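# Six arms hold a cloth flat above the lanterns

## Task

Using all six arms (bases on the table top at z=+0.72 m: arm1 (-0.87,+0.65) facing -90°, arm2 (-0.87,-0.65) facing +90°, arm3 (0.00,+0.65) facing -90°, arm4 (0.00,-0.65) facing +90°, arm5 (+0.87,+0.65) facing -90°, arm6 (+0.87,-0.65) facing +90°; facing angles counter-clockwise from +x), grip the cloth at its four handles. Hold it motionless with every part of it roughly a hand's width above the lantern tops, so that from above it hides the painted patch, and touching nothing else. Every lantern must still stand upright where it started. At the end, no arm may touch the cloth fabric itself (only the handles), and no gripper may hold a lantern.

## Robot and tools

Robots and cameras. There are six identical i2rt Big YAM arms, arm1 to arm6. Each has six revolute joints, a two-finger gripper and a wrist camera (armN_cam_wrist). Two fixed room cameras, cam_high and cam_low, also watch the table. Arms 1, 3 and 5 stand on the +y side (y=+0.65) and face -y. Arms 2, 4 and 6 stand on the -y side (y=-0.65) and face +y. The feet are at x = -0.87, 0.00 and +0.87, on the table top at z=+0.72 m. The scene frame has its origin on the floor with +z up. The hand point sits midway between the fingertips. The hand reaches about 1.0 m from the joint1 axis.

execute_actions. The argument actions is a list that holds one action object or none. An empty list only returns state and images. The action object is keyed by arm name. Each arm takes one key, joints, which maps joint names to absolute targets; these are not offsets. Any subset of names may be given. All commanded motions begin together and may end at different times. The joints and their ranges are as follows.
- joint1_rad, -2.879 to 2.879: turns the arm about its foot. Positive is counter-clockwise seen from above. At 0 the arm extends the way its foot faces.
- joint2_rad, 0 to 3.141: the shoulder. At 0 the upper arm lies roughly level, pointing back. Larger values raise it and then carry it forward.
- joint3_rad, 0 to 3.019: the elbow. At 0 it is fully folded; larger values open it.
- joint4_rad, -1.692 to 1.57: hand pitch. Positive tilts the fingers up.
- joint5_rad, -1.57 to 1.57: sideways hand swing. Positive goes to the arm's right.
- joint6_rad, -2.094 to 2.094: hand roll. Positive is clockwise viewed from behind the hand.
- gripper_m, 0 to 0.093 metres: the gap between the fingertips. Each finger pad pushes with about 50 to 62 N at most.
A joint counts as done within ±0.045, 0.14, 0.09, 0.055, 0.03 and 0.035 rad for joints 1 to 6, and ±0.003 m for the gripper. Each action is capped at 15 s. Joints move at different speeds, so the hand may sweep a wide path between postures. A very small change from the current reading may produce no motion. Joints or arms you leave out can still be driving toward older targets. If a key is unknown or a value is out of range, the whole call is rejected and nothing moves. The optional cameras list picks which images come back: names from the enum, "all" or null for every camera, and [] for none. The pictures line gives the order of the images.

wait takes seconds, from 0 to 10. It commands nothing new and returns the same state and images.

zoom_image takes camera (one camera name) and region [x0, y0, x1, y1] in pixels of that camera's most recent full image, with (0,0) at the top left. The region may be at most 504 by 504 pixels.

read_manual takes an optional section ("licences") and returns URDF licence text only.

finished_scene takes scene, the integer number of the current scene. It ends that scene for good and reports whether the task succeeded. Call it only once the cloth is held steady and the goal holds.

Reading results. joint_status reports how each commanded joint ended.
- off_target: the joint stopped short and may still be pushing.
- contact_stop or time_out: the joint now holds where it stopped. After a time_out it may still be driving toward a target clamped near its position; on_its_own will name such joints. Sending a joint its reported position relieves the push.
- not_followed, or a "joint command not followed" line with a cause: the self- and arm-collision check blocked those arm targets. The gripper target is still applied. The blocked targets may be retried on later actions.
- limit_stop_at_motor_heat: the arm lost power from heat. Resend the targets afterwards.
The on_its_own section lists joints you did not command this call. Its "held at" value is the target being held, not the actual position. MOTOR HOT appears at 85 °C. At 100 °C an OVER-TEMPERATURE FAULT drops that arm until it cools. Holding loads and pushing build heat, and this continues while you think. Once a stop is reported, the later motion calls in the same reply are skipped.

Cautions. The arms do not stop on contact and can push very hard. A hard press between two arms fails the task, and a hard hit may too. The state never reports arm-to-arm contact. The collision check ignores fingers, gripper housings and wrist cameras, and it can act too late. Do not knock lanterns over, and keep every rigid object inside the work area. Avoid drops, slips, slams and long hard pushes. Loose objects may get a brief external shove now and then. The robot keeps its last command while you think, and arms do not wait for one another. Quicker robot motion is preferred.

Each tool is called after "Emit:" in YAML: its name, and indented under it one key for each argument.

## Session

Emit:
execute_actions:
  actions: []

Scene clock: 0.00 s.
arm1.joint_positions: joint1_rad=+0.012 joint2_rad=+0.448 joint3_rad=+1.458 joint4_rad=-1.531 joint5_rad=+0.010 joint6_rad=-0.012 gripper_m=+0.094
arm1.joint_status: not commanded
arm1.hand: x=-0.8676 y=+0.5260 z=+1.3613 quat_wxyz=(-0.351, -0.604, -0.618, +0.360) (m; scene frame)
arm2.joint_positions: joint1_rad=-0.002 joint2_rad=+0.437 joint3_rad=+1.447 joint4_rad=-1.529 joint5_rad=-0.005 joint6_rad=-0.005 gripper_m=+0.094
arm2.joint_status: not commanded
arm2.hand: x=-0.8685 y=-0.5254 z=+1.3519 quat_wxyz=(-0.357, +0.609, -0.614, -0.353) (m; scene frame)
arm3.joint_positions: joint1_rad=+0.000 joint2_rad=+0.425 joint3_rad=+1.457 joint4_rad=-1.549 joint5_rad=-0.009 joint6_rad=-0.005 gripper_m=+0.095
arm3.joint_status: not commanded
arm3.hand: x=-0.0050 y=+0.5357 z=+1.3358 quat_wxyz=(-0.355, -0.616, -0.606, +0.356) (m; scene frame)
arm4.joint_positions: joint1_rad=-0.014 joint2_rad=+0.450 joint3_rad=+1.476 joint4_rad=-1.552 joint5_rad=+0.004 joint6_rad=-0.006 gripper_m=+0.095
arm4.joint_status: not commanded
arm4.hand: x=-0.0056 y=-0.5325 z=+1.3573 quat_wxyz=(-0.363, +0.612, -0.611, -0.346) (m; scene frame)
arm5.joint_positions: joint1_rad=+0.009 joint2_rad=+0.445 joint3_rad=+1.461 joint4_rad=-1.520 joint5_rad=+0.003 joint6_rad=-0.006 gripper_m=+0.094
arm5.joint_status: not commanded
arm5.hand: x=+0.8784 y=+0.5227 z=+1.3230 quat_wxyz=(-0.362, -0.594, -0.625, +0.355) (m; scene frame)
arm6.joint_positions: joint1_rad=-0.004 joint2_rad=+0.429 joint3_rad=+1.455 joint4_rad=-1.542 joint5_rad=-0.008 joint6_rad=+0.008 gripper_m=+0.095
arm6.joint_status: not commanded
arm6.hand: x=+0.8646 y=-0.5347 z=+1.3714 quat_wxyz=(-0.349, +0.618, -0.603, -0.365) (m; scene frame)
pictures: arm1_cam_wrist, arm2_cam_wrist, arm3_cam_wrist, arm4_cam_wrist, arm5_cam_wrist, arm6_cam_wrist, cam_high, cam_low
Images, in order (width x height): arm1_cam_wrist 616x616, arm2_cam_wrist 616x616, arm3_cam_wrist 616x616, arm4_cam_wrist 616x616, arm5_cam_wrist 616x616, arm6_cam_wrist 616x616, cam_high 504x504, cam_low 504x504.

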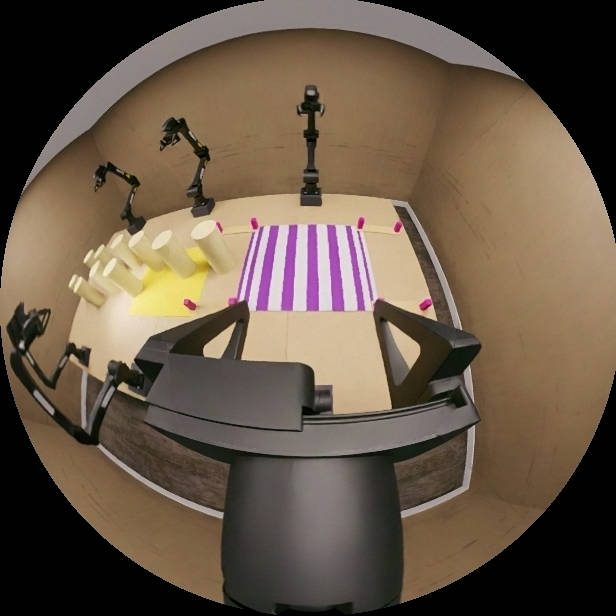

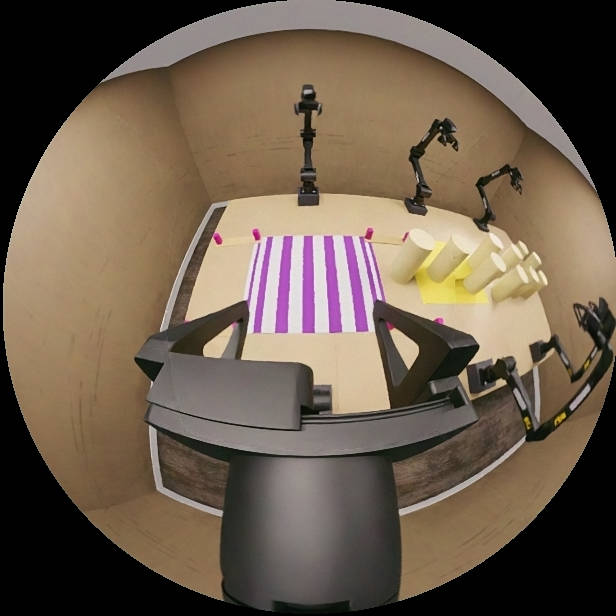

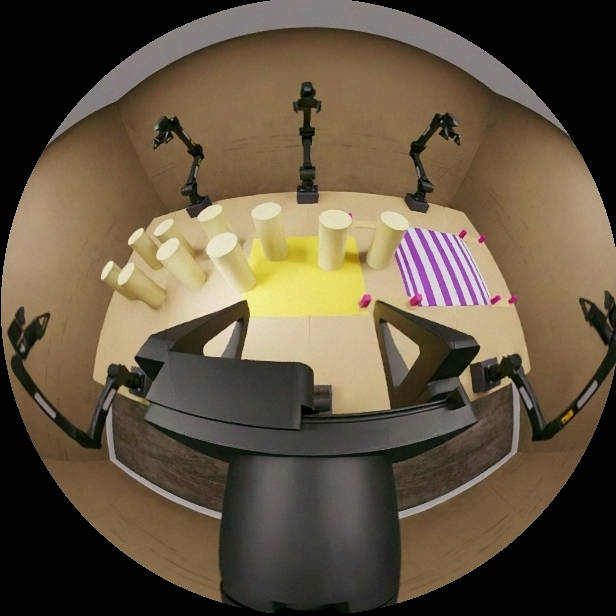

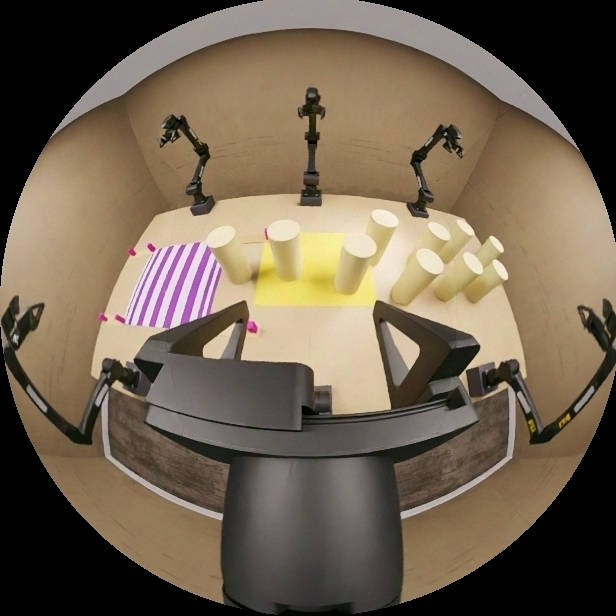

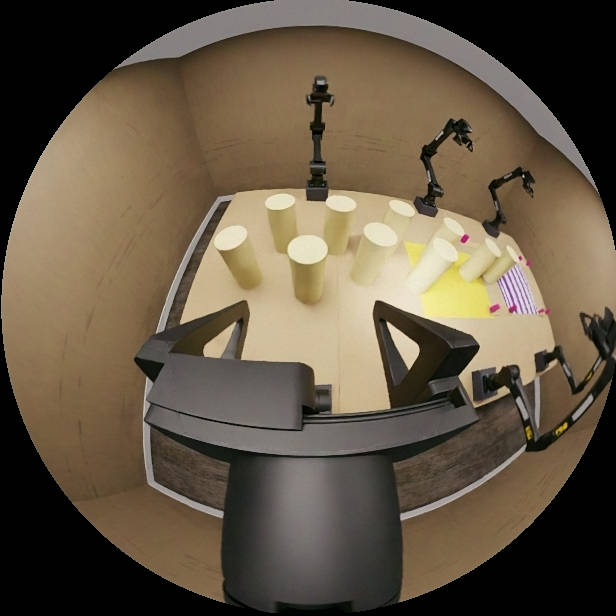

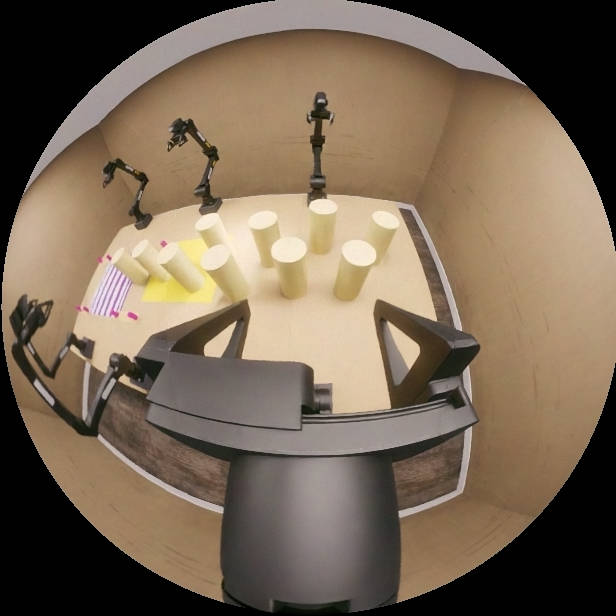

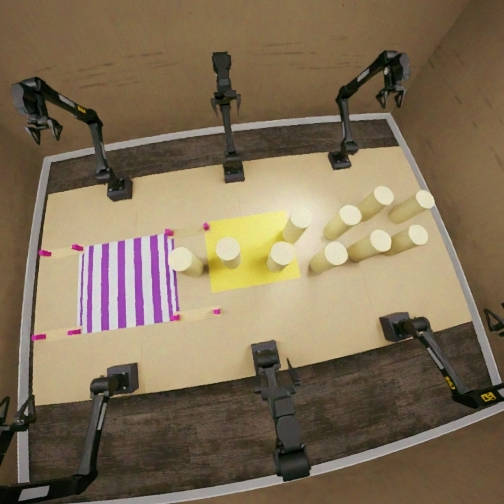

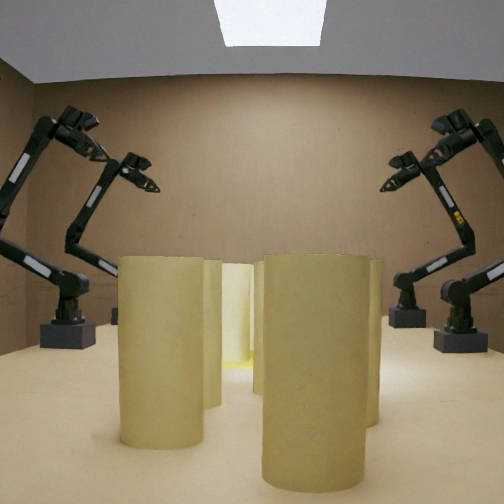

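Emit:
zoom_image:
  camera: "cam_high"
  region: [20,160,320,400]

Emit:
zoom_image:
  camera: "arm1_cam_wrist"
  region: [120,190,460,340]

Region (20, 160, 320, 400) of cam_high's 504x504 image, scaled by 1.680, with more detail than that image has; it fills the top 403 rows of this view, and the rest is white.

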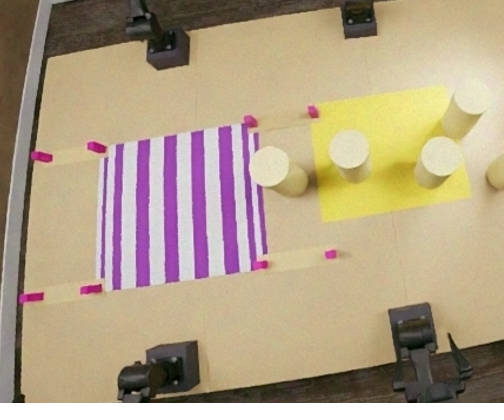

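Region (120, 190, 460, 340) of arm1_cam_wrist's 616x616 image, scaled by 1.482, with more detail than that image has; it fills the top 222 rows of this view, and the rest is white.

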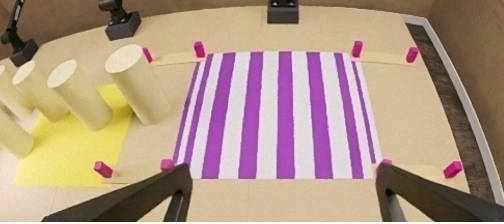

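Emit:
execute_actions:
  actions:
    - {"arm1":{"joints":{"joint1_rad":-1.178,"joint5_rad":-1.178,"joint4_rad":0.3}},"arm3":{"joints":{"joint1_rad":-1.159,"joint5_rad":-1.159,"joint4_rad":0.3}},"arm2":{"joints":{"joint1_rad":1.334,"joint5_rad":1.334,"joint4_rad":0.3}},"arm4":{"joints":{"joint1_rad":1.316,"joint5_rad":1.316,"joint4_rad":0.3}},"arm5":{"joints":{"joint1_rad":0.8}},"arm6":{"joints":{"joint1_rad":-0.8}}}
  cameras: []

Emit:
execute_actions:
  actions:
    - {"arm1":{"joints":{"joint2_rad":2.171,"joint3_rad":1.243,"joint4_rad":0.928}},"arm3":{"joints":{"joint2_rad":2.089,"joint3_rad":1.166,"joint4_rad":0.923}},"arm2":{"joints":{"joint2_rad":2.115,"joint3_rad":1.145,"joint4_rad":0.97}},"arm4":{"joints":{"joint2_rad":2.079,"joint3_rad":1.068,"joint4_rad":1.011}}}

Scene clock: 79.33 s.
arm1.joint_positions: joint1_rad=-1.174 joint2_rad=+0.448 joint3_rad=+1.458 joint4_rad=+0.289 joint5_rad=-1.176 joint6_rad=-0.012 gripper_m=+0.094
arm1.joint_status: all done
arm1.hand: x=-0.7595 y=+0.5267 z=+1.6183 quat_wxyz=(-0.230, +0.004, -0.560, +0.796) (m; scene frame)
arm2.joint_positions: joint1_rad=+1.328 joint2_rad=+0.437 joint3_rad=+1.447 joint4_rad=+0.291 joint5_rad=+1.331 joint6_rad=-0.005 gripper_m=+0.094
arm2.joint_status: all done
arm2.hand: x=-0.7711 y=-0.5023 z=+1.5846 quat_wxyz=(-0.184, +0.028, -0.620, -0.762) (m; scene frame)
arm3.joint_positions: joint1_rad=-1.151 joint2_rad=+0.425 joint3_rad=+1.457 joint4_rad=+0.292 joint5_rad=-1.157 joint6_rad=-0.005 gripper_m=+0.095
arm3.joint_status: all done
arm3.hand: x=+0.1145 y=+0.5303 z=+1.5969 quat_wxyz=(-0.229, +0.004, -0.551, +0.802) (m; scene frame)
arm4.joint_positions: joint1_rad=+1.312 joint2_rad=+0.450 joint3_rad=+1.476 joint4_rad=+0.288 joint5_rad=+1.314 joint6_rad=-0.006 gripper_m=+0.095
arm4.joint_status: all done
arm4.hand: x=+0.0905 y=-0.5088 z=+1.5962 quat_wxyz=(-0.184, +0.030, -0.610, -0.770) (m; scene frame)
arm5.joint_positions: joint1_rad=+0.791 joint2_rad=+0.445 joint3_rad=+1.461 joint4_rad=-1.520 joint5_rad=+0.003 joint6_rad=-0.006 gripper_m=+0.094
arm5.joint_status: all done
arm5.hand: x=+0.9658 y=+0.5624 z=+1.3225 quat_wxyz=(-0.469, -0.312, -0.805, +0.188) (m; scene frame)
arm6.joint_positions: joint1_rad=-0.788 joint2_rad=+0.429 joint3_rad=+1.455 joint4_rad=-1.542 joint5_rad=-0.008 joint6_rad=+0.008 gripper_m=+0.095
arm6.joint_status: all done
arm6.hand: x=+0.9488 y=-0.5662 z=+1.3715 quat_wxyz=(-0.462, +0.340, -0.793, -0.205) (m; scene frame)
pictures: none
No camera images: the call's "cameras" was empty. Leave "cameras" out to get every camera's image.

Scene clock: 81.33 s.
arm1.joint_positions: joint1_rad=-1.174 joint2_rad=+2.179 joint3_rad=+1.236 joint4_rad=+0.909 joint5_rad=-1.177 joint6_rad=-0.012 gripper_m=+0.094
arm1.joint_status: all done
arm1.hand: x=-1.4153 y=+0.2497 z=+0.8971 quat_wxyz=(-0.502, -0.505, -0.500, +0.493) (m; scene frame)
arm2.joint_positions: joint1_rad=+1.328 joint2_rad=+2.113 joint3_rad=+1.141 joint4_rad=+0.956 joint5_rad=+1.332 joint6_rad=-0.005 gripper_m=+0.094
arm2.joint_status: all done
arm2.hand: x=-1.4133 y=-0.3346 z=+0.9001 quat_wxyz=(-0.508, +0.502, -0.500, -0.489) (m; scene frame)
arm3.joint_positions: joint1_rad=-1.151 joint2_rad=+2.098 joint3_rad=+1.159 joint4_rad=+0.908 joint5_rad=-1.158 joint6_rad=-0.005 gripper_m=+0.095
arm3.joint_status: all done
arm3.hand: x=-0.5304 y=+0.2587 z=+0.8884 quat_wxyz=(-0.500, -0.515, -0.491, +0.494) (m; scene frame)
arm4.joint_positions: joint1_rad=+1.312 joint2_rad=+2.084 joint3_rad=+1.062 joint4_rad=+0.991 joint5_rad=+1.315 joint6_rad=-0.006 gripper_m=+0.095
arm4.joint_status: all done
arm4.hand: x=-0.5245 y=-0.3424 z=+0.8888 quat_wxyz=(-0.511, +0.513, -0.487, -0.487) (m; scene frame)
arm5.joint_positions: joint1_rad=+0.791 joint2_rad=+0.445 joint3_rad=+1.461 joint4_rad=-1.520 joint5_rad=+0.003 joint6_rad=-0.006 gripper_m=+0.094
arm5.joint_status: not commanded
arm5.hand: x=+0.9658 y=+0.5624 z=+1.3225 quat_wxyz=(-0.469, -0.312, -0.805, +0.188) (m; scene frame)
arm6.joint_positions: joint1_rad=-0.788 joint2_rad=+0.429 joint3_rad=+1.455 joint4_rad=-1.542 joint5_rad=-0.008 joint6_rad=+0.008 gripper_m=+0.095
arm6.joint_status: not commanded
arm6.hand: x=+0.9488 y=-0.5662 z=+1.3715 quat_wxyz=(-0.462, +0.340, -0.793, -0.205) (m; scene frame)
pictures: arm1_cam_wrist, arm2_cam_wrist, arm3_cam_wrist, arm4_cam_wrist, arm5_cam_wrist, arm6_cam_wrist, cam_high, cam_low
Images, in order (width x height): arm1_cam_wrist 616x616, arm2_cam_wrist 616x616, arm3_cam_wrist 616x616, arm4_cam_wrist 616x616, arm5_cam_wrist 616x616, arm6_cam_wrist 616x616, cam_high 504x504, cam_low 504x504.

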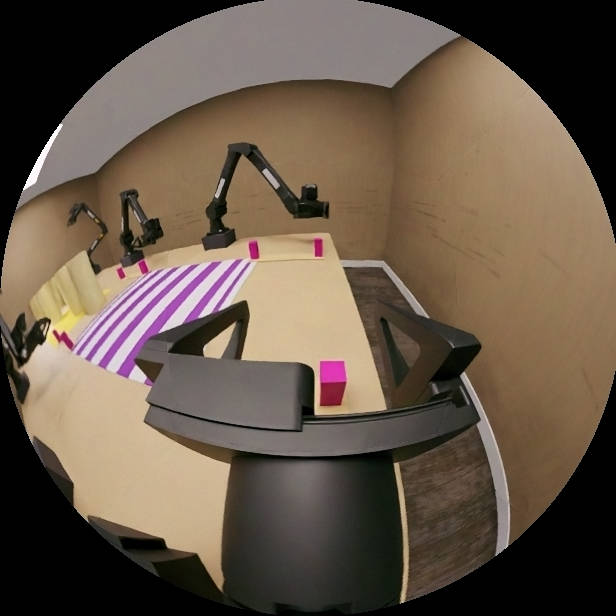

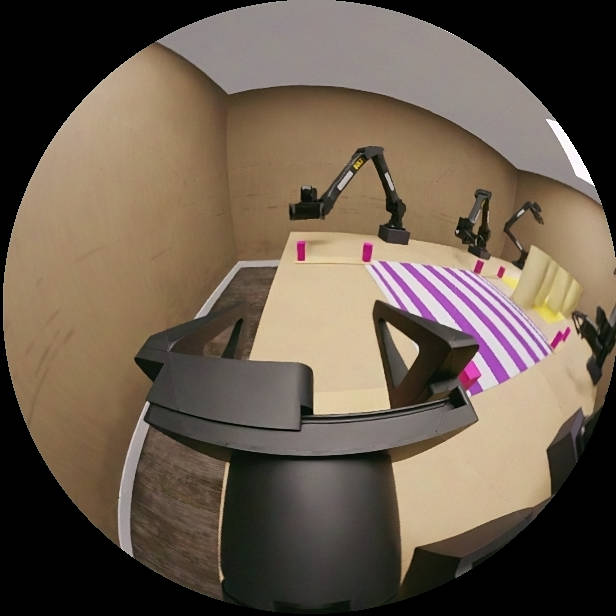

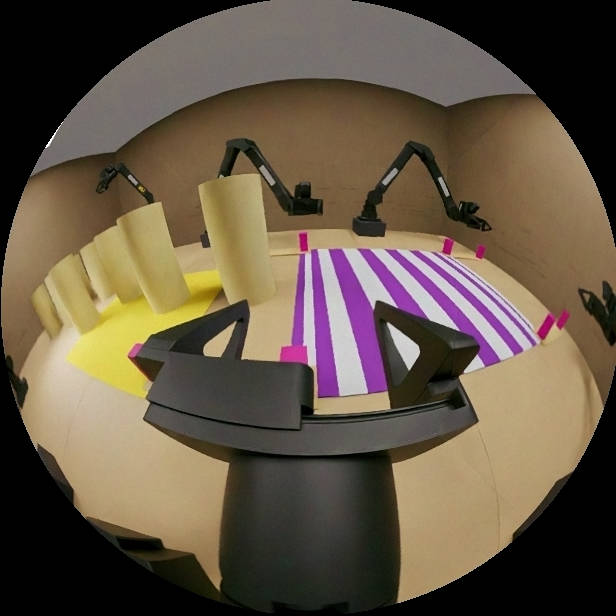

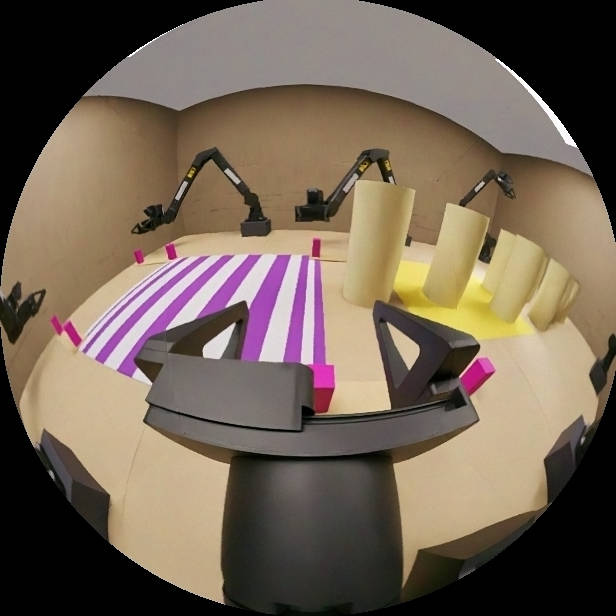

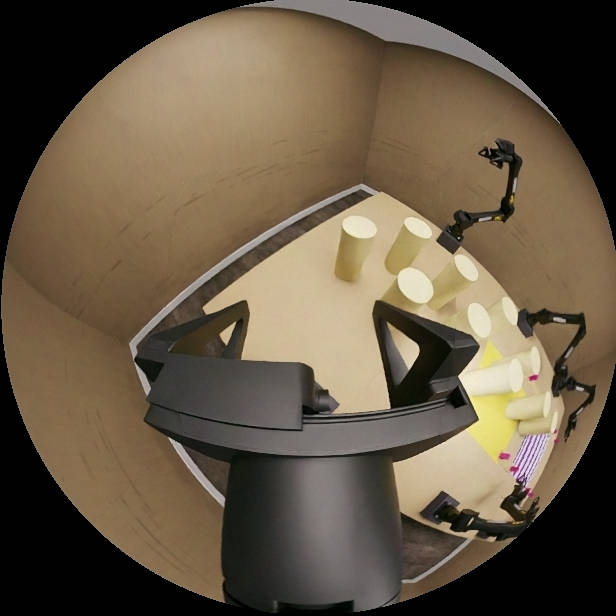

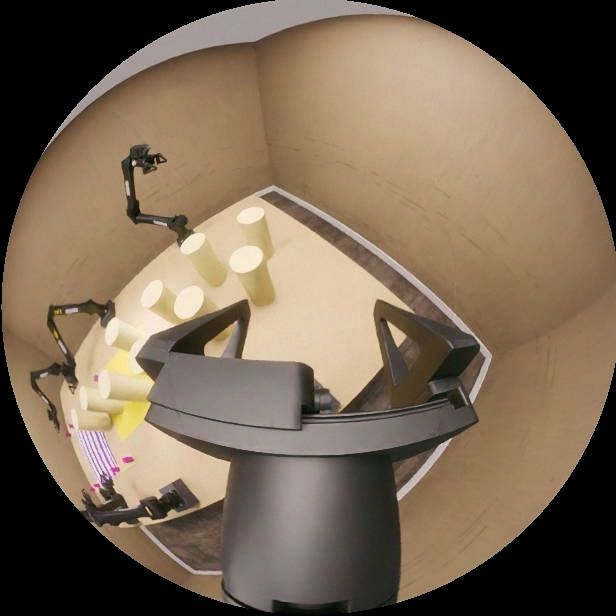

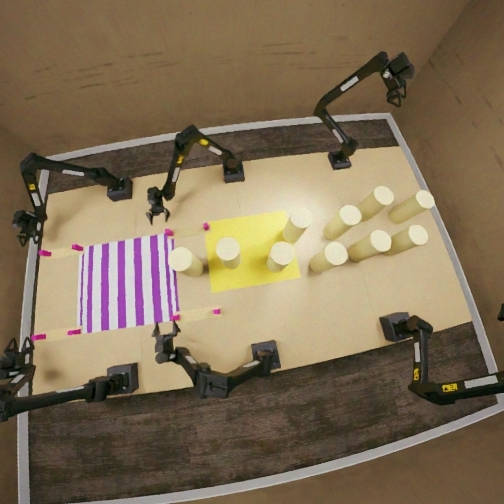

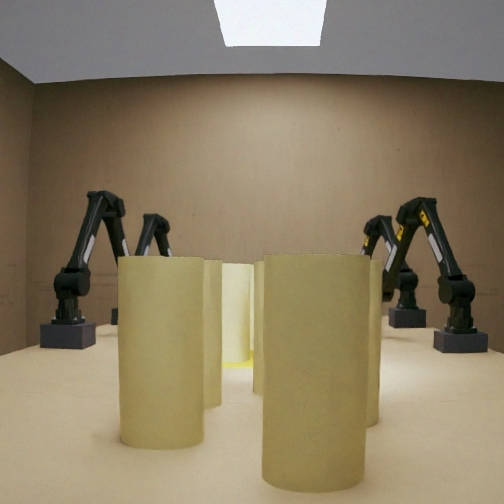

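Emit:
execute_actions:
  actions:
    - {"arm1":{"joints":{"joint1_rad":-1.124,"joint5_rad":-1.128,"joint2_rad":2.44,"joint3_rad":1.466,"joint4_rad":1.0}},"arm3":{"joints":{"joint1_rad":-1.07,"joint5_rad":-1.075,"joint2_rad":2.31,"joint3_rad":1.232,"joint4_rad":1.11}},"arm2":{"joints":{"joint1_rad":1.294,"joint5_rad":1.298,"joint2_rad":2.38,"joint3_rad":1.323,"joint4_rad":1.08}},"arm4":{"joints":{"joint1_rad":1.254,"joint5_rad":1.258,"joint2_rad":2.315,"joint3_rad":1.134,"joint4_rad":1.21}}}
  cameras: ["arm1_cam_wrist","arm2_cam_wrist","arm3_cam_wrist","arm4_cam_wrist"]

Scene clock: 101.20 s.
arm1.joint_positions: joint1_rad=-1.118 joint2_rad=+2.458 joint3_rad=+1.427 joint4_rad=+0.983 joint5_rad=-1.129 joint6_rad=-0.012 gripper_m=+0.094
arm1.joint_status: all done
arm1.hand: x=-1.4334 y=+0.2031 z=+0.7910 quat_wxyz=(-0.505, -0.508, -0.500, +0.487) (m; scene frame)
arm2.joint_positions: joint1_rad=+1.297 joint2_rad=+2.386 joint3_rad=+1.300 joint4_rad=+1.067 joint5_rad=+1.299 joint6_rad=-0.005 gripper_m=+0.094
arm2.joint_status: all done
arm2.hand: x=-1.4390 y=-0.3087 z=+0.7980 quat_wxyz=(-0.508, +0.503, -0.499, -0.489) (m; scene frame)
arm3.joint_positions: joint1_rad=-1.061 joint2_rad=+2.331 joint3_rad=+1.212 joint4_rad=+1.095 joint5_rad=-1.076 joint6_rad=-0.005 gripper_m=+0.095
arm3.joint_status: all done
arm3.hand: x=-0.5084 y=+0.2112 z=+0.7886 quat_wxyz=(-0.501, -0.511, -0.495, +0.494) (m; scene frame)
arm4.joint_positions: joint1_rad=+1.248 joint2_rad=+2.333 joint3_rad=+1.118 joint4_rad=+1.190 joint5_rad=+1.259 joint6_rad=-0.006 gripper_m=+0.095
arm4.joint_status: all done
arm4.hand: x=-0.5108 y=-0.3086 z=+0.7878 quat_wxyz=(-0.512, +0.510, -0.491, -0.487) (m; scene frame)
arm5.joint_positions: joint1_rad=+0.791 joint2_rad=+0.445 joint3_rad=+1.461 joint4_rad=-1.520 joint5_rad=+0.003 joint6_rad=-0.006 gripper_m=+0.094
arm5.joint_status: not commanded
arm5.hand: x=+0.9658 y=+0.5624 z=+1.3225 quat_wxyz=(-0.469, -0.312, -0.805, +0.188) (m; scene frame)
arm6.joint_positions: joint1_rad=-0.788 joint2_rad=+0.429 joint3_rad=+1.455 joint4_rad=-1.542 joint5_rad=-0.008 joint6_rad=+0.008 gripper_m=+0.095
arm6.joint_status: not commanded
arm6.hand: x=+0.9488 y=-0.5662 z=+1.3715 quat_wxyz=(-0.462, +0.340, -0.793, -0.205) (m; scene frame)
pictures: arm1_cam_wrist, arm2_cam_wrist, arm3_cam_wrist, arm4_cam_wrist
Images, in order (width x height): arm1_cam_wrist 616x616, arm2_cam_wrist 616x616, arm3_cam_wrist 616x616, arm4_cam_wrist 616x616.

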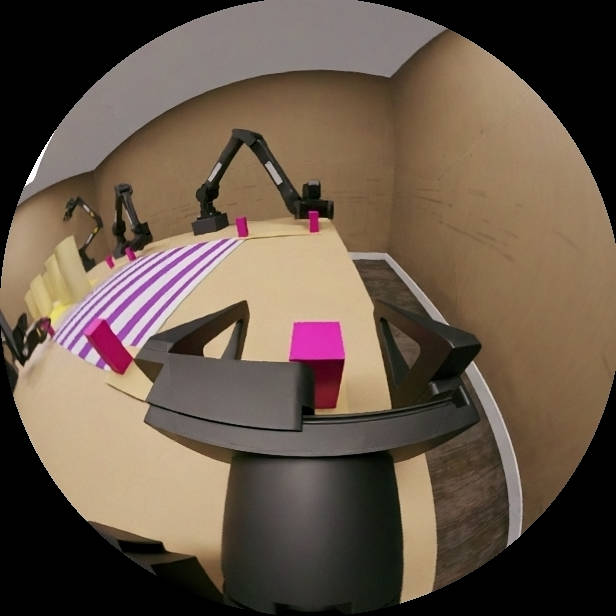

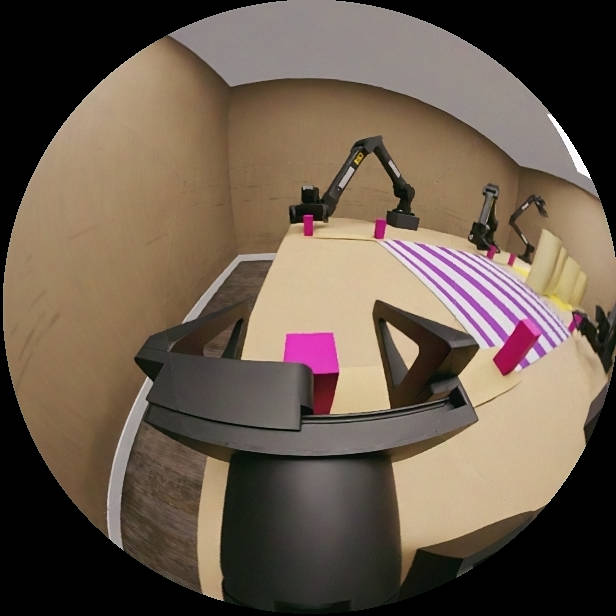

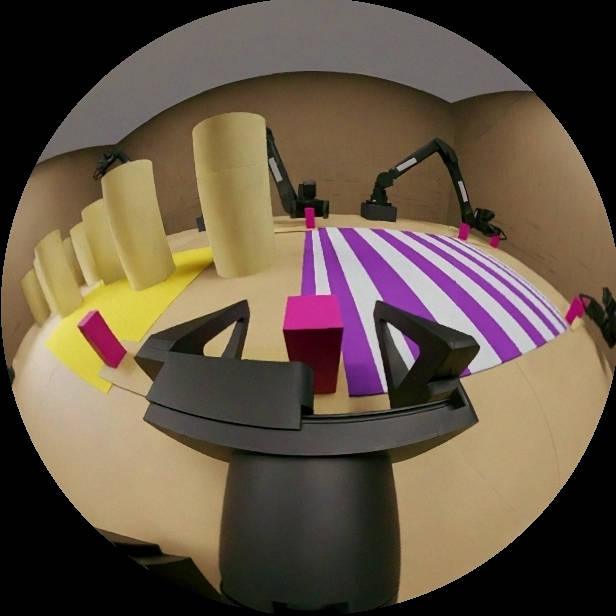

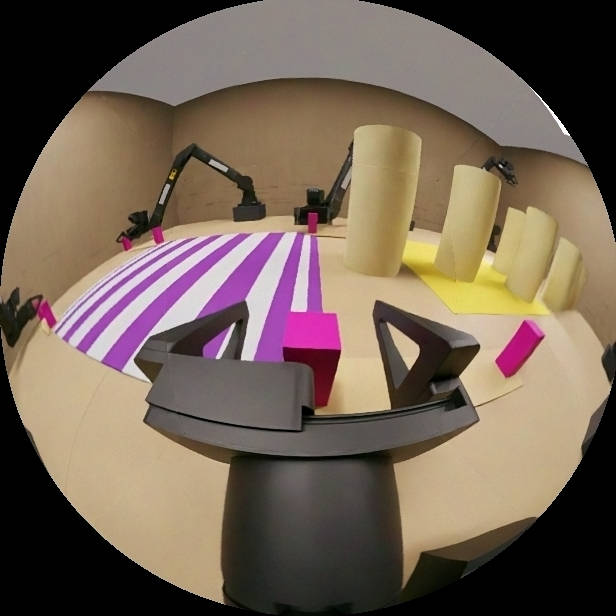

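Emit:
execute_actions:
  actions:
    - {"arm1":{"joints":{"joint2_rad":2.525,"joint3_rad":1.466,"joint4_rad":1.085}},"arm3":{"joints":{"joint1_rad":-1.04,"joint5_rad":-1.04,"joint2_rad":2.375,"joint3_rad":1.25,"joint4_rad":1.16}},"arm2":{"joints":{"joint2_rad":2.465,"joint3_rad":1.34,"joint4_rad":1.16}},"arm4":{"joints":{"joint2_rad":2.39,"joint3_rad":1.15,"joint4_rad":1.28}}}
  cameras: ["arm1_cam_wrist","arm2_cam_wrist","arm3_cam_wrist","arm4_cam_wrist"]

Scene clock: 107.13 s.
arm1.joint_positions: joint1_rad=-1.118 joint2_rad=+2.524 joint3_rad=+1.432 joint4_rad=+1.065 joint5_rad=-1.129 joint6_rad=-0.012 gripper_m=+0.094
arm1.joint_status: all done
arm1.hand: x=-1.4259 y=+0.2067 z=+0.7605 quat_wxyz=(-0.503, -0.501, -0.503, +0.494) (m; scene frame)
arm2.joint_positions: joint1_rad=+1.297 joint2_rad=+2.443 joint3_rad=+1.311 joint4_rad=+1.145 joint5_rad=+1.299 joint6_rad=-0.005 gripper_m=+0.094
arm2.joint_status: all done
arm2.hand: x=-1.4348 y=-0.3100 z=+0.7750 quat_wxyz=(-0.503, +0.494, -0.505, -0.498) (m; scene frame)
arm3.joint_positions: joint1_rad=-1.050 joint2_rad=+2.359 joint3_rad=+1.216 joint4_rad=+1.143 joint5_rad=-1.042 joint6_rad=-0.005 gripper_m=+0.095
arm3.joint_status: all done
arm3.hand: x=-0.5079 y=+0.2068 z=+0.7795 quat_wxyz=(-0.492, -0.508, -0.491, +0.508) (m; scene frame)
arm4.joint_positions: joint1_rad=+1.248 joint2_rad=+2.375 joint3_rad=+1.123 joint4_rad=+1.259 joint5_rad=+1.259 joint6_rad=-0.006 gripper_m=+0.095
arm4.joint_status: all done
arm4.hand: x=-0.5070 y=-0.3097 z=+0.7743 quat_wxyz=(-0.507, +0.499, -0.497, -0.497) (m; scene frame)
arm5.joint_positions: joint1_rad=+0.791 joint2_rad=+0.445 joint3_rad=+1.461 joint4_rad=-1.520 joint5_rad=+0.003 joint6_rad=-0.006 gripper_m=+0.094
arm5.joint_status: not commanded
arm5.hand: x=+0.9658 y=+0.5624 z=+1.3225 quat_wxyz=(-0.469, -0.312, -0.805, +0.188) (m; scene frame)
arm6.joint_positions: joint1_rad=-0.788 joint2_rad=+0.429 joint3_rad=+1.455 joint4_rad=-1.542 joint5_rad=-0.008 joint6_rad=+0.008 gripper_m=+0.095
arm6.joint_status: not commanded
arm6.hand: x=+0.9488 y=-0.5662 z=+1.3715 quat_wxyz=(-0.462, +0.340, -0.793, -0.205) (m; scene frame)
pictures: arm1_cam_wrist, arm2_cam_wrist, arm3_cam_wrist, arm4_cam_wrist
Images, in order (width x height): arm1_cam_wrist 616x616, arm2_cam_wrist 616x616, arm3_cam_wrist 616x616, arm4_cam_wrist 616x616.

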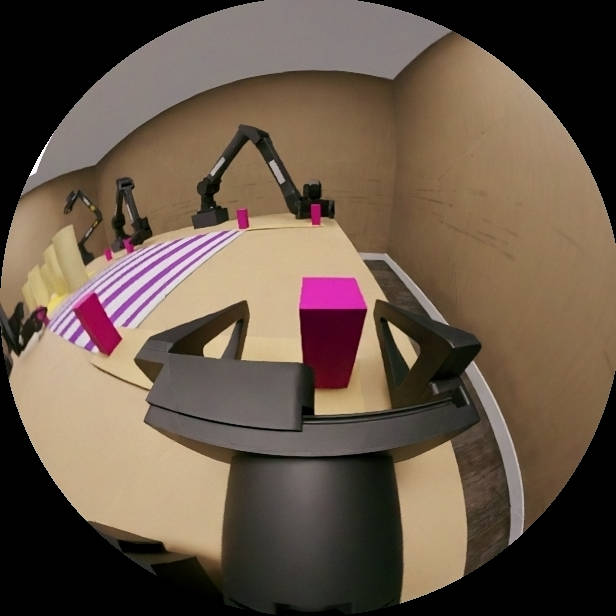

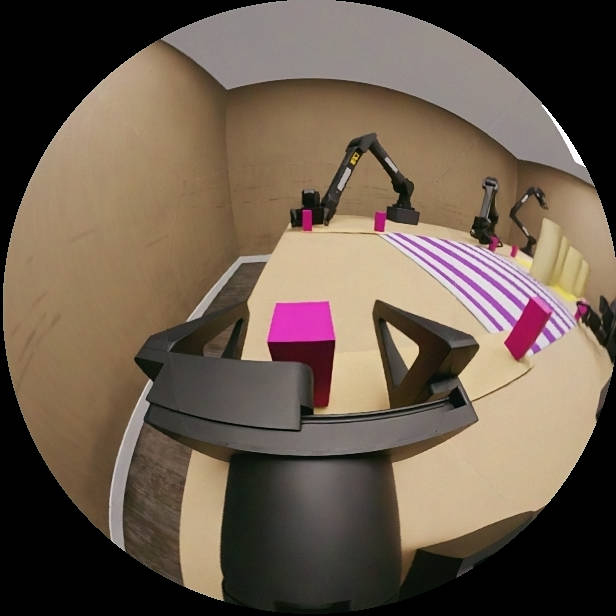

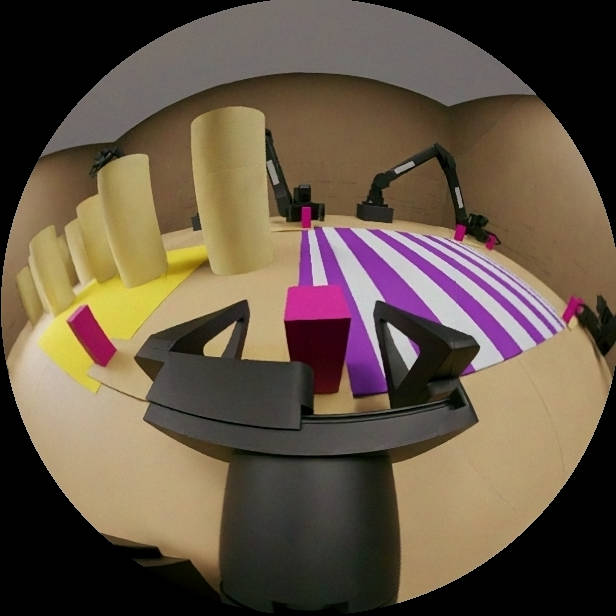

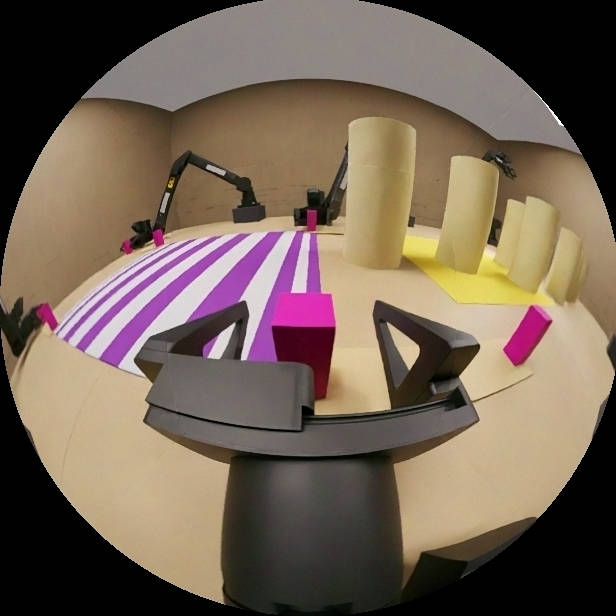

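Lower a bit more, then close.

Emit:
execute_actions:
  actions:
    - {"arm1":{"joints":{"joint1_rad":-1.09,"joint5_rad":-1.1,"joint3_rad":1.5,"joint2_rad":2.55}},"arm3":{"joints":{"joint1_rad":-1.01,"joint5_rad":-1.03,"joint2_rad":2.42,"joint3_rad":1.28,"joint4_rad":1.18}},"arm2":{"joints":{"joint2_rad":2.5,"joint3_rad":1.37}},"arm4":{"joints":{"joint2_rad":2.43,"joint3_rad":1.18}}}
  cameras: []

Emit:
execute_actions:
  actions:
    - {"arm1":{"joints":{"gripper_m":0}},"arm3":{"joints":{"gripper_m":0}},"arm2":{"joints":{"gripper_m":0}},"arm4":{"joints":{"gripper_m":0}}}
  cameras: ["arm1_cam_wrist","arm2_cam_wrist","arm3_cam_wrist","arm4_cam_wrist"]

Scene clock: 115.10 s.
arm1.joint_positions: joint1_rad=-1.091 joint2_rad=+2.534 joint3_rad=+1.459 joint4_rad=+1.065 joint5_rad=-1.102 joint6_rad=-0.012 gripper_m=+0.094
arm1.joint_status: all done
arm1.hand: x=-1.4243 y=+0.1880 z=+0.7620 quat_wxyz=(-0.501, -0.495, -0.505, +0.499) (m; scene frame)
arm2.joint_positions: joint1_rad=+1.297 joint2_rad=+2.469 joint3_rad=+1.338 joint4_rad=+1.145 joint5_rad=+1.299 joint6_rad=-0.005 gripper_m=+0.094
arm2.joint_status: all done
arm2.hand: x=-1.4400 y=-0.3084 z=+0.7673 quat_wxyz=(-0.502, +0.493, -0.505, -0.499) (m; scene frame)
arm3.joint_positions: joint1_rad=-1.016 joint2_rad=+2.399 joint3_rad=+1.252 joint4_rad=+1.169 joint5_rad=-1.031 joint6_rad=-0.001 gripper_m=+0.095
arm3.joint_status: all done
arm3.hand: x=-0.4999 y=+0.1859 z=+0.7700 quat_wxyz=(-0.497, -0.496, -0.498, +0.508) (m; scene frame)
arm4.joint_positions: joint1_rad=+1.248 joint2_rad=+2.412 joint3_rad=+1.155 joint4_rad=+1.261 joint5_rad=+1.259 joint6_rad=-0.006 gripper_m=+0.095
arm4.joint_status: all done
arm4.hand: x=-0.5123 y=-0.3078 z=+0.7610 quat_wxyz=(-0.508, +0.501, -0.496, -0.496) (m; scene frame)
arm5.joint_positions: joint1_rad=+0.791 joint2_rad=+0.445 joint3_rad=+1.461 joint4_rad=-1.520 joint5_rad=+0.003 joint6_rad=-0.006 gripper_m=+0.094
arm5.joint_status: not commanded
arm5.hand: x=+0.9658 y=+0.5624 z=+1.3225 quat_wxyz=(-0.469, -0.312, -0.805, +0.188) (m; scene frame)
arm6.joint_positions: joint1_rad=-0.788 joint2_rad=+0.429 joint3_rad=+1.455 joint4_rad=-1.542 joint5_rad=-0.008 joint6_rad=+0.008 gripper_m=+0.095
arm6.joint_status: not commanded
arm6.hand: x=+0.9488 y=-0.5662 z=+1.3715 quat_wxyz=(-0.462, +0.340, -0.793, -0.205) (m; scene frame)
pictures: none
No camera images: the call's "cameras" was empty. Leave "cameras" out to get every camera's image.

Scene clock: 115.83 s.
arm1.joint_positions: joint1_rad=-1.091 joint2_rad=+2.534 joint3_rad=+1.459 joint4_rad=+1.065 joint5_rad=-1.100 joint6_rad=-0.008 gripper_m=+0.026
arm1.joint_status: gripper_m off_target (ended at +0.026, target +0.000)
arm1.hand: x=-1.4251 y=+0.1881 z=+0.7623 quat_wxyz=(-0.501, -0.496, -0.504, +0.499) (m; scene frame)
arm2.joint_positions: joint1_rad=+1.297 joint2_rad=+2.469 joint3_rad=+1.338 joint4_rad=+1.145 joint5_rad=+1.297 joint6_rad=-0.019 gripper_m=+0.028
arm2.joint_status: gripper_m off_target (ended at +0.028, target +0.000)
arm2.hand: x=-1.4402 y=-0.3082 z=+0.7673 quat_wxyz=(-0.505, +0.497, -0.502, -0.496) (m; scene frame)
arm3.joint_positions: joint1_rad=-1.015 joint2_rad=+2.399 joint3_rad=+1.253 joint4_rad=+1.170 joint5_rad=-1.028 joint6_rad=-0.004 gripper_m=+0.026
arm3.joint_status: gripper_m off_target (ended at +0.026, target +0.000)
arm3.hand: x=-0.5007 y=+0.1854 z=+0.7705 quat_wxyz=(-0.496, -0.495, -0.499, +0.511) (m; scene frame)
arm4.joint_positions: joint1_rad=+1.248 joint2_rad=+2.412 joint3_rad=+1.155 joint4_rad=+1.262 joint5_rad=+1.260 joint6_rad=-0.002 gripper_m=+0.029
arm4.joint_status: gripper_m off_target (ended at +0.029, target +0.000)
arm4.hand: x=-0.5122 y=-0.3078 z=+0.7611 quat_wxyz=(-0.507, +0.499, -0.497, -0.497) (m; scene frame)
arm5.joint_positions: joint1_rad=+0.791 joint2_rad=+0.445 joint3_rad=+1.461 joint4_rad=-1.520 joint5_rad=+0.003 joint6_rad=-0.006 gripper_m=+0.094
arm5.joint_status: not commanded
arm5.hand: x=+0.9658 y=+0.5624 z=+1.3225 quat_wxyz=(-0.469, -0.312, -0.805, +0.188) (m; scene frame)
arm6.joint_positions: joint1_rad=-0.788 joint2_rad=+0.429 joint3_rad=+1.455 joint4_rad=-1.542 joint5_rad=-0.008 joint6_rad=+0.008 gripper_m=+0.095
arm6.joint_status: not commanded
arm6.hand: x=+0.9488 y=-0.5662 z=+1.3715 quat_wxyz=(-0.462, +0.340, -0.793, -0.205) (m; scene frame)
pictures: arm1_cam_wrist, arm2_cam_wrist, arm3_cam_wrist, arm4_cam_wrist
Images, in order (width x height): arm1_cam_wrist 616x616, arm2_cam_wrist 616x616, arm3_cam_wrist 616x616, arm4_cam_wrist 616x616.

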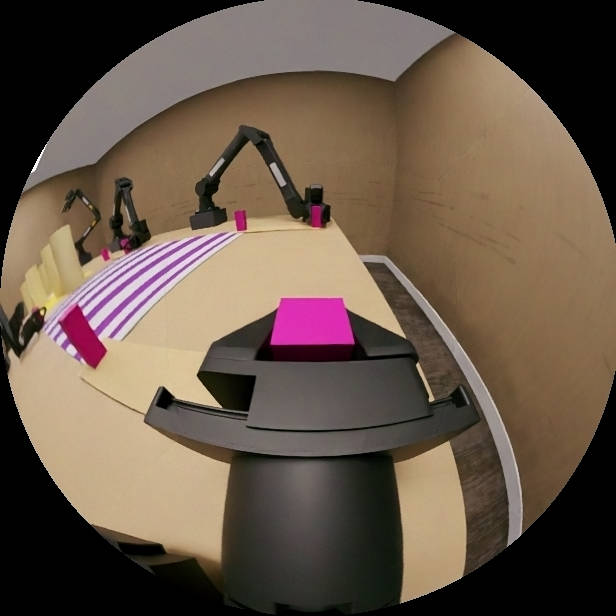

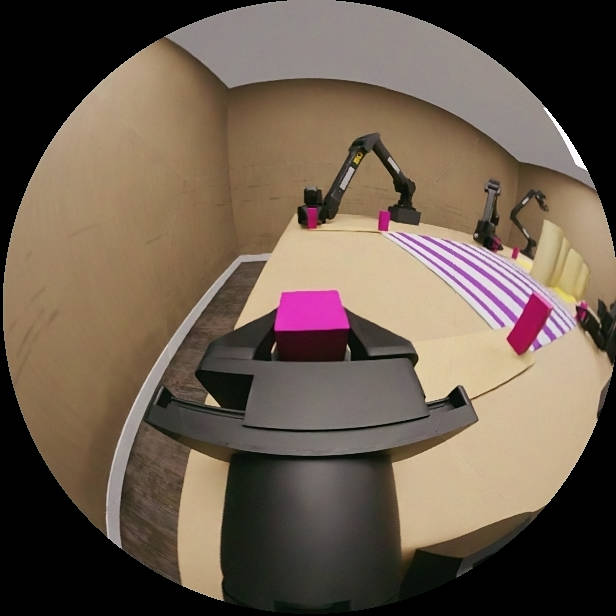

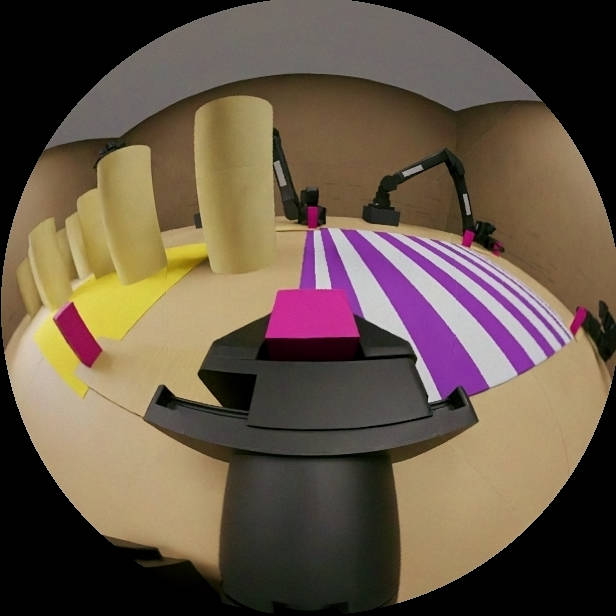

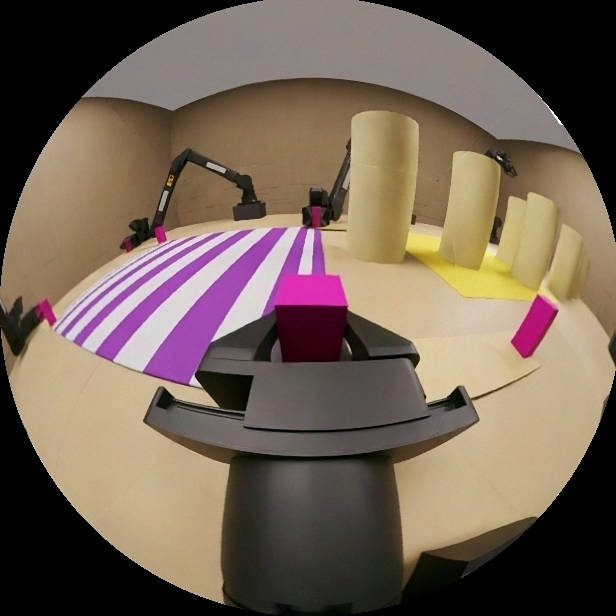

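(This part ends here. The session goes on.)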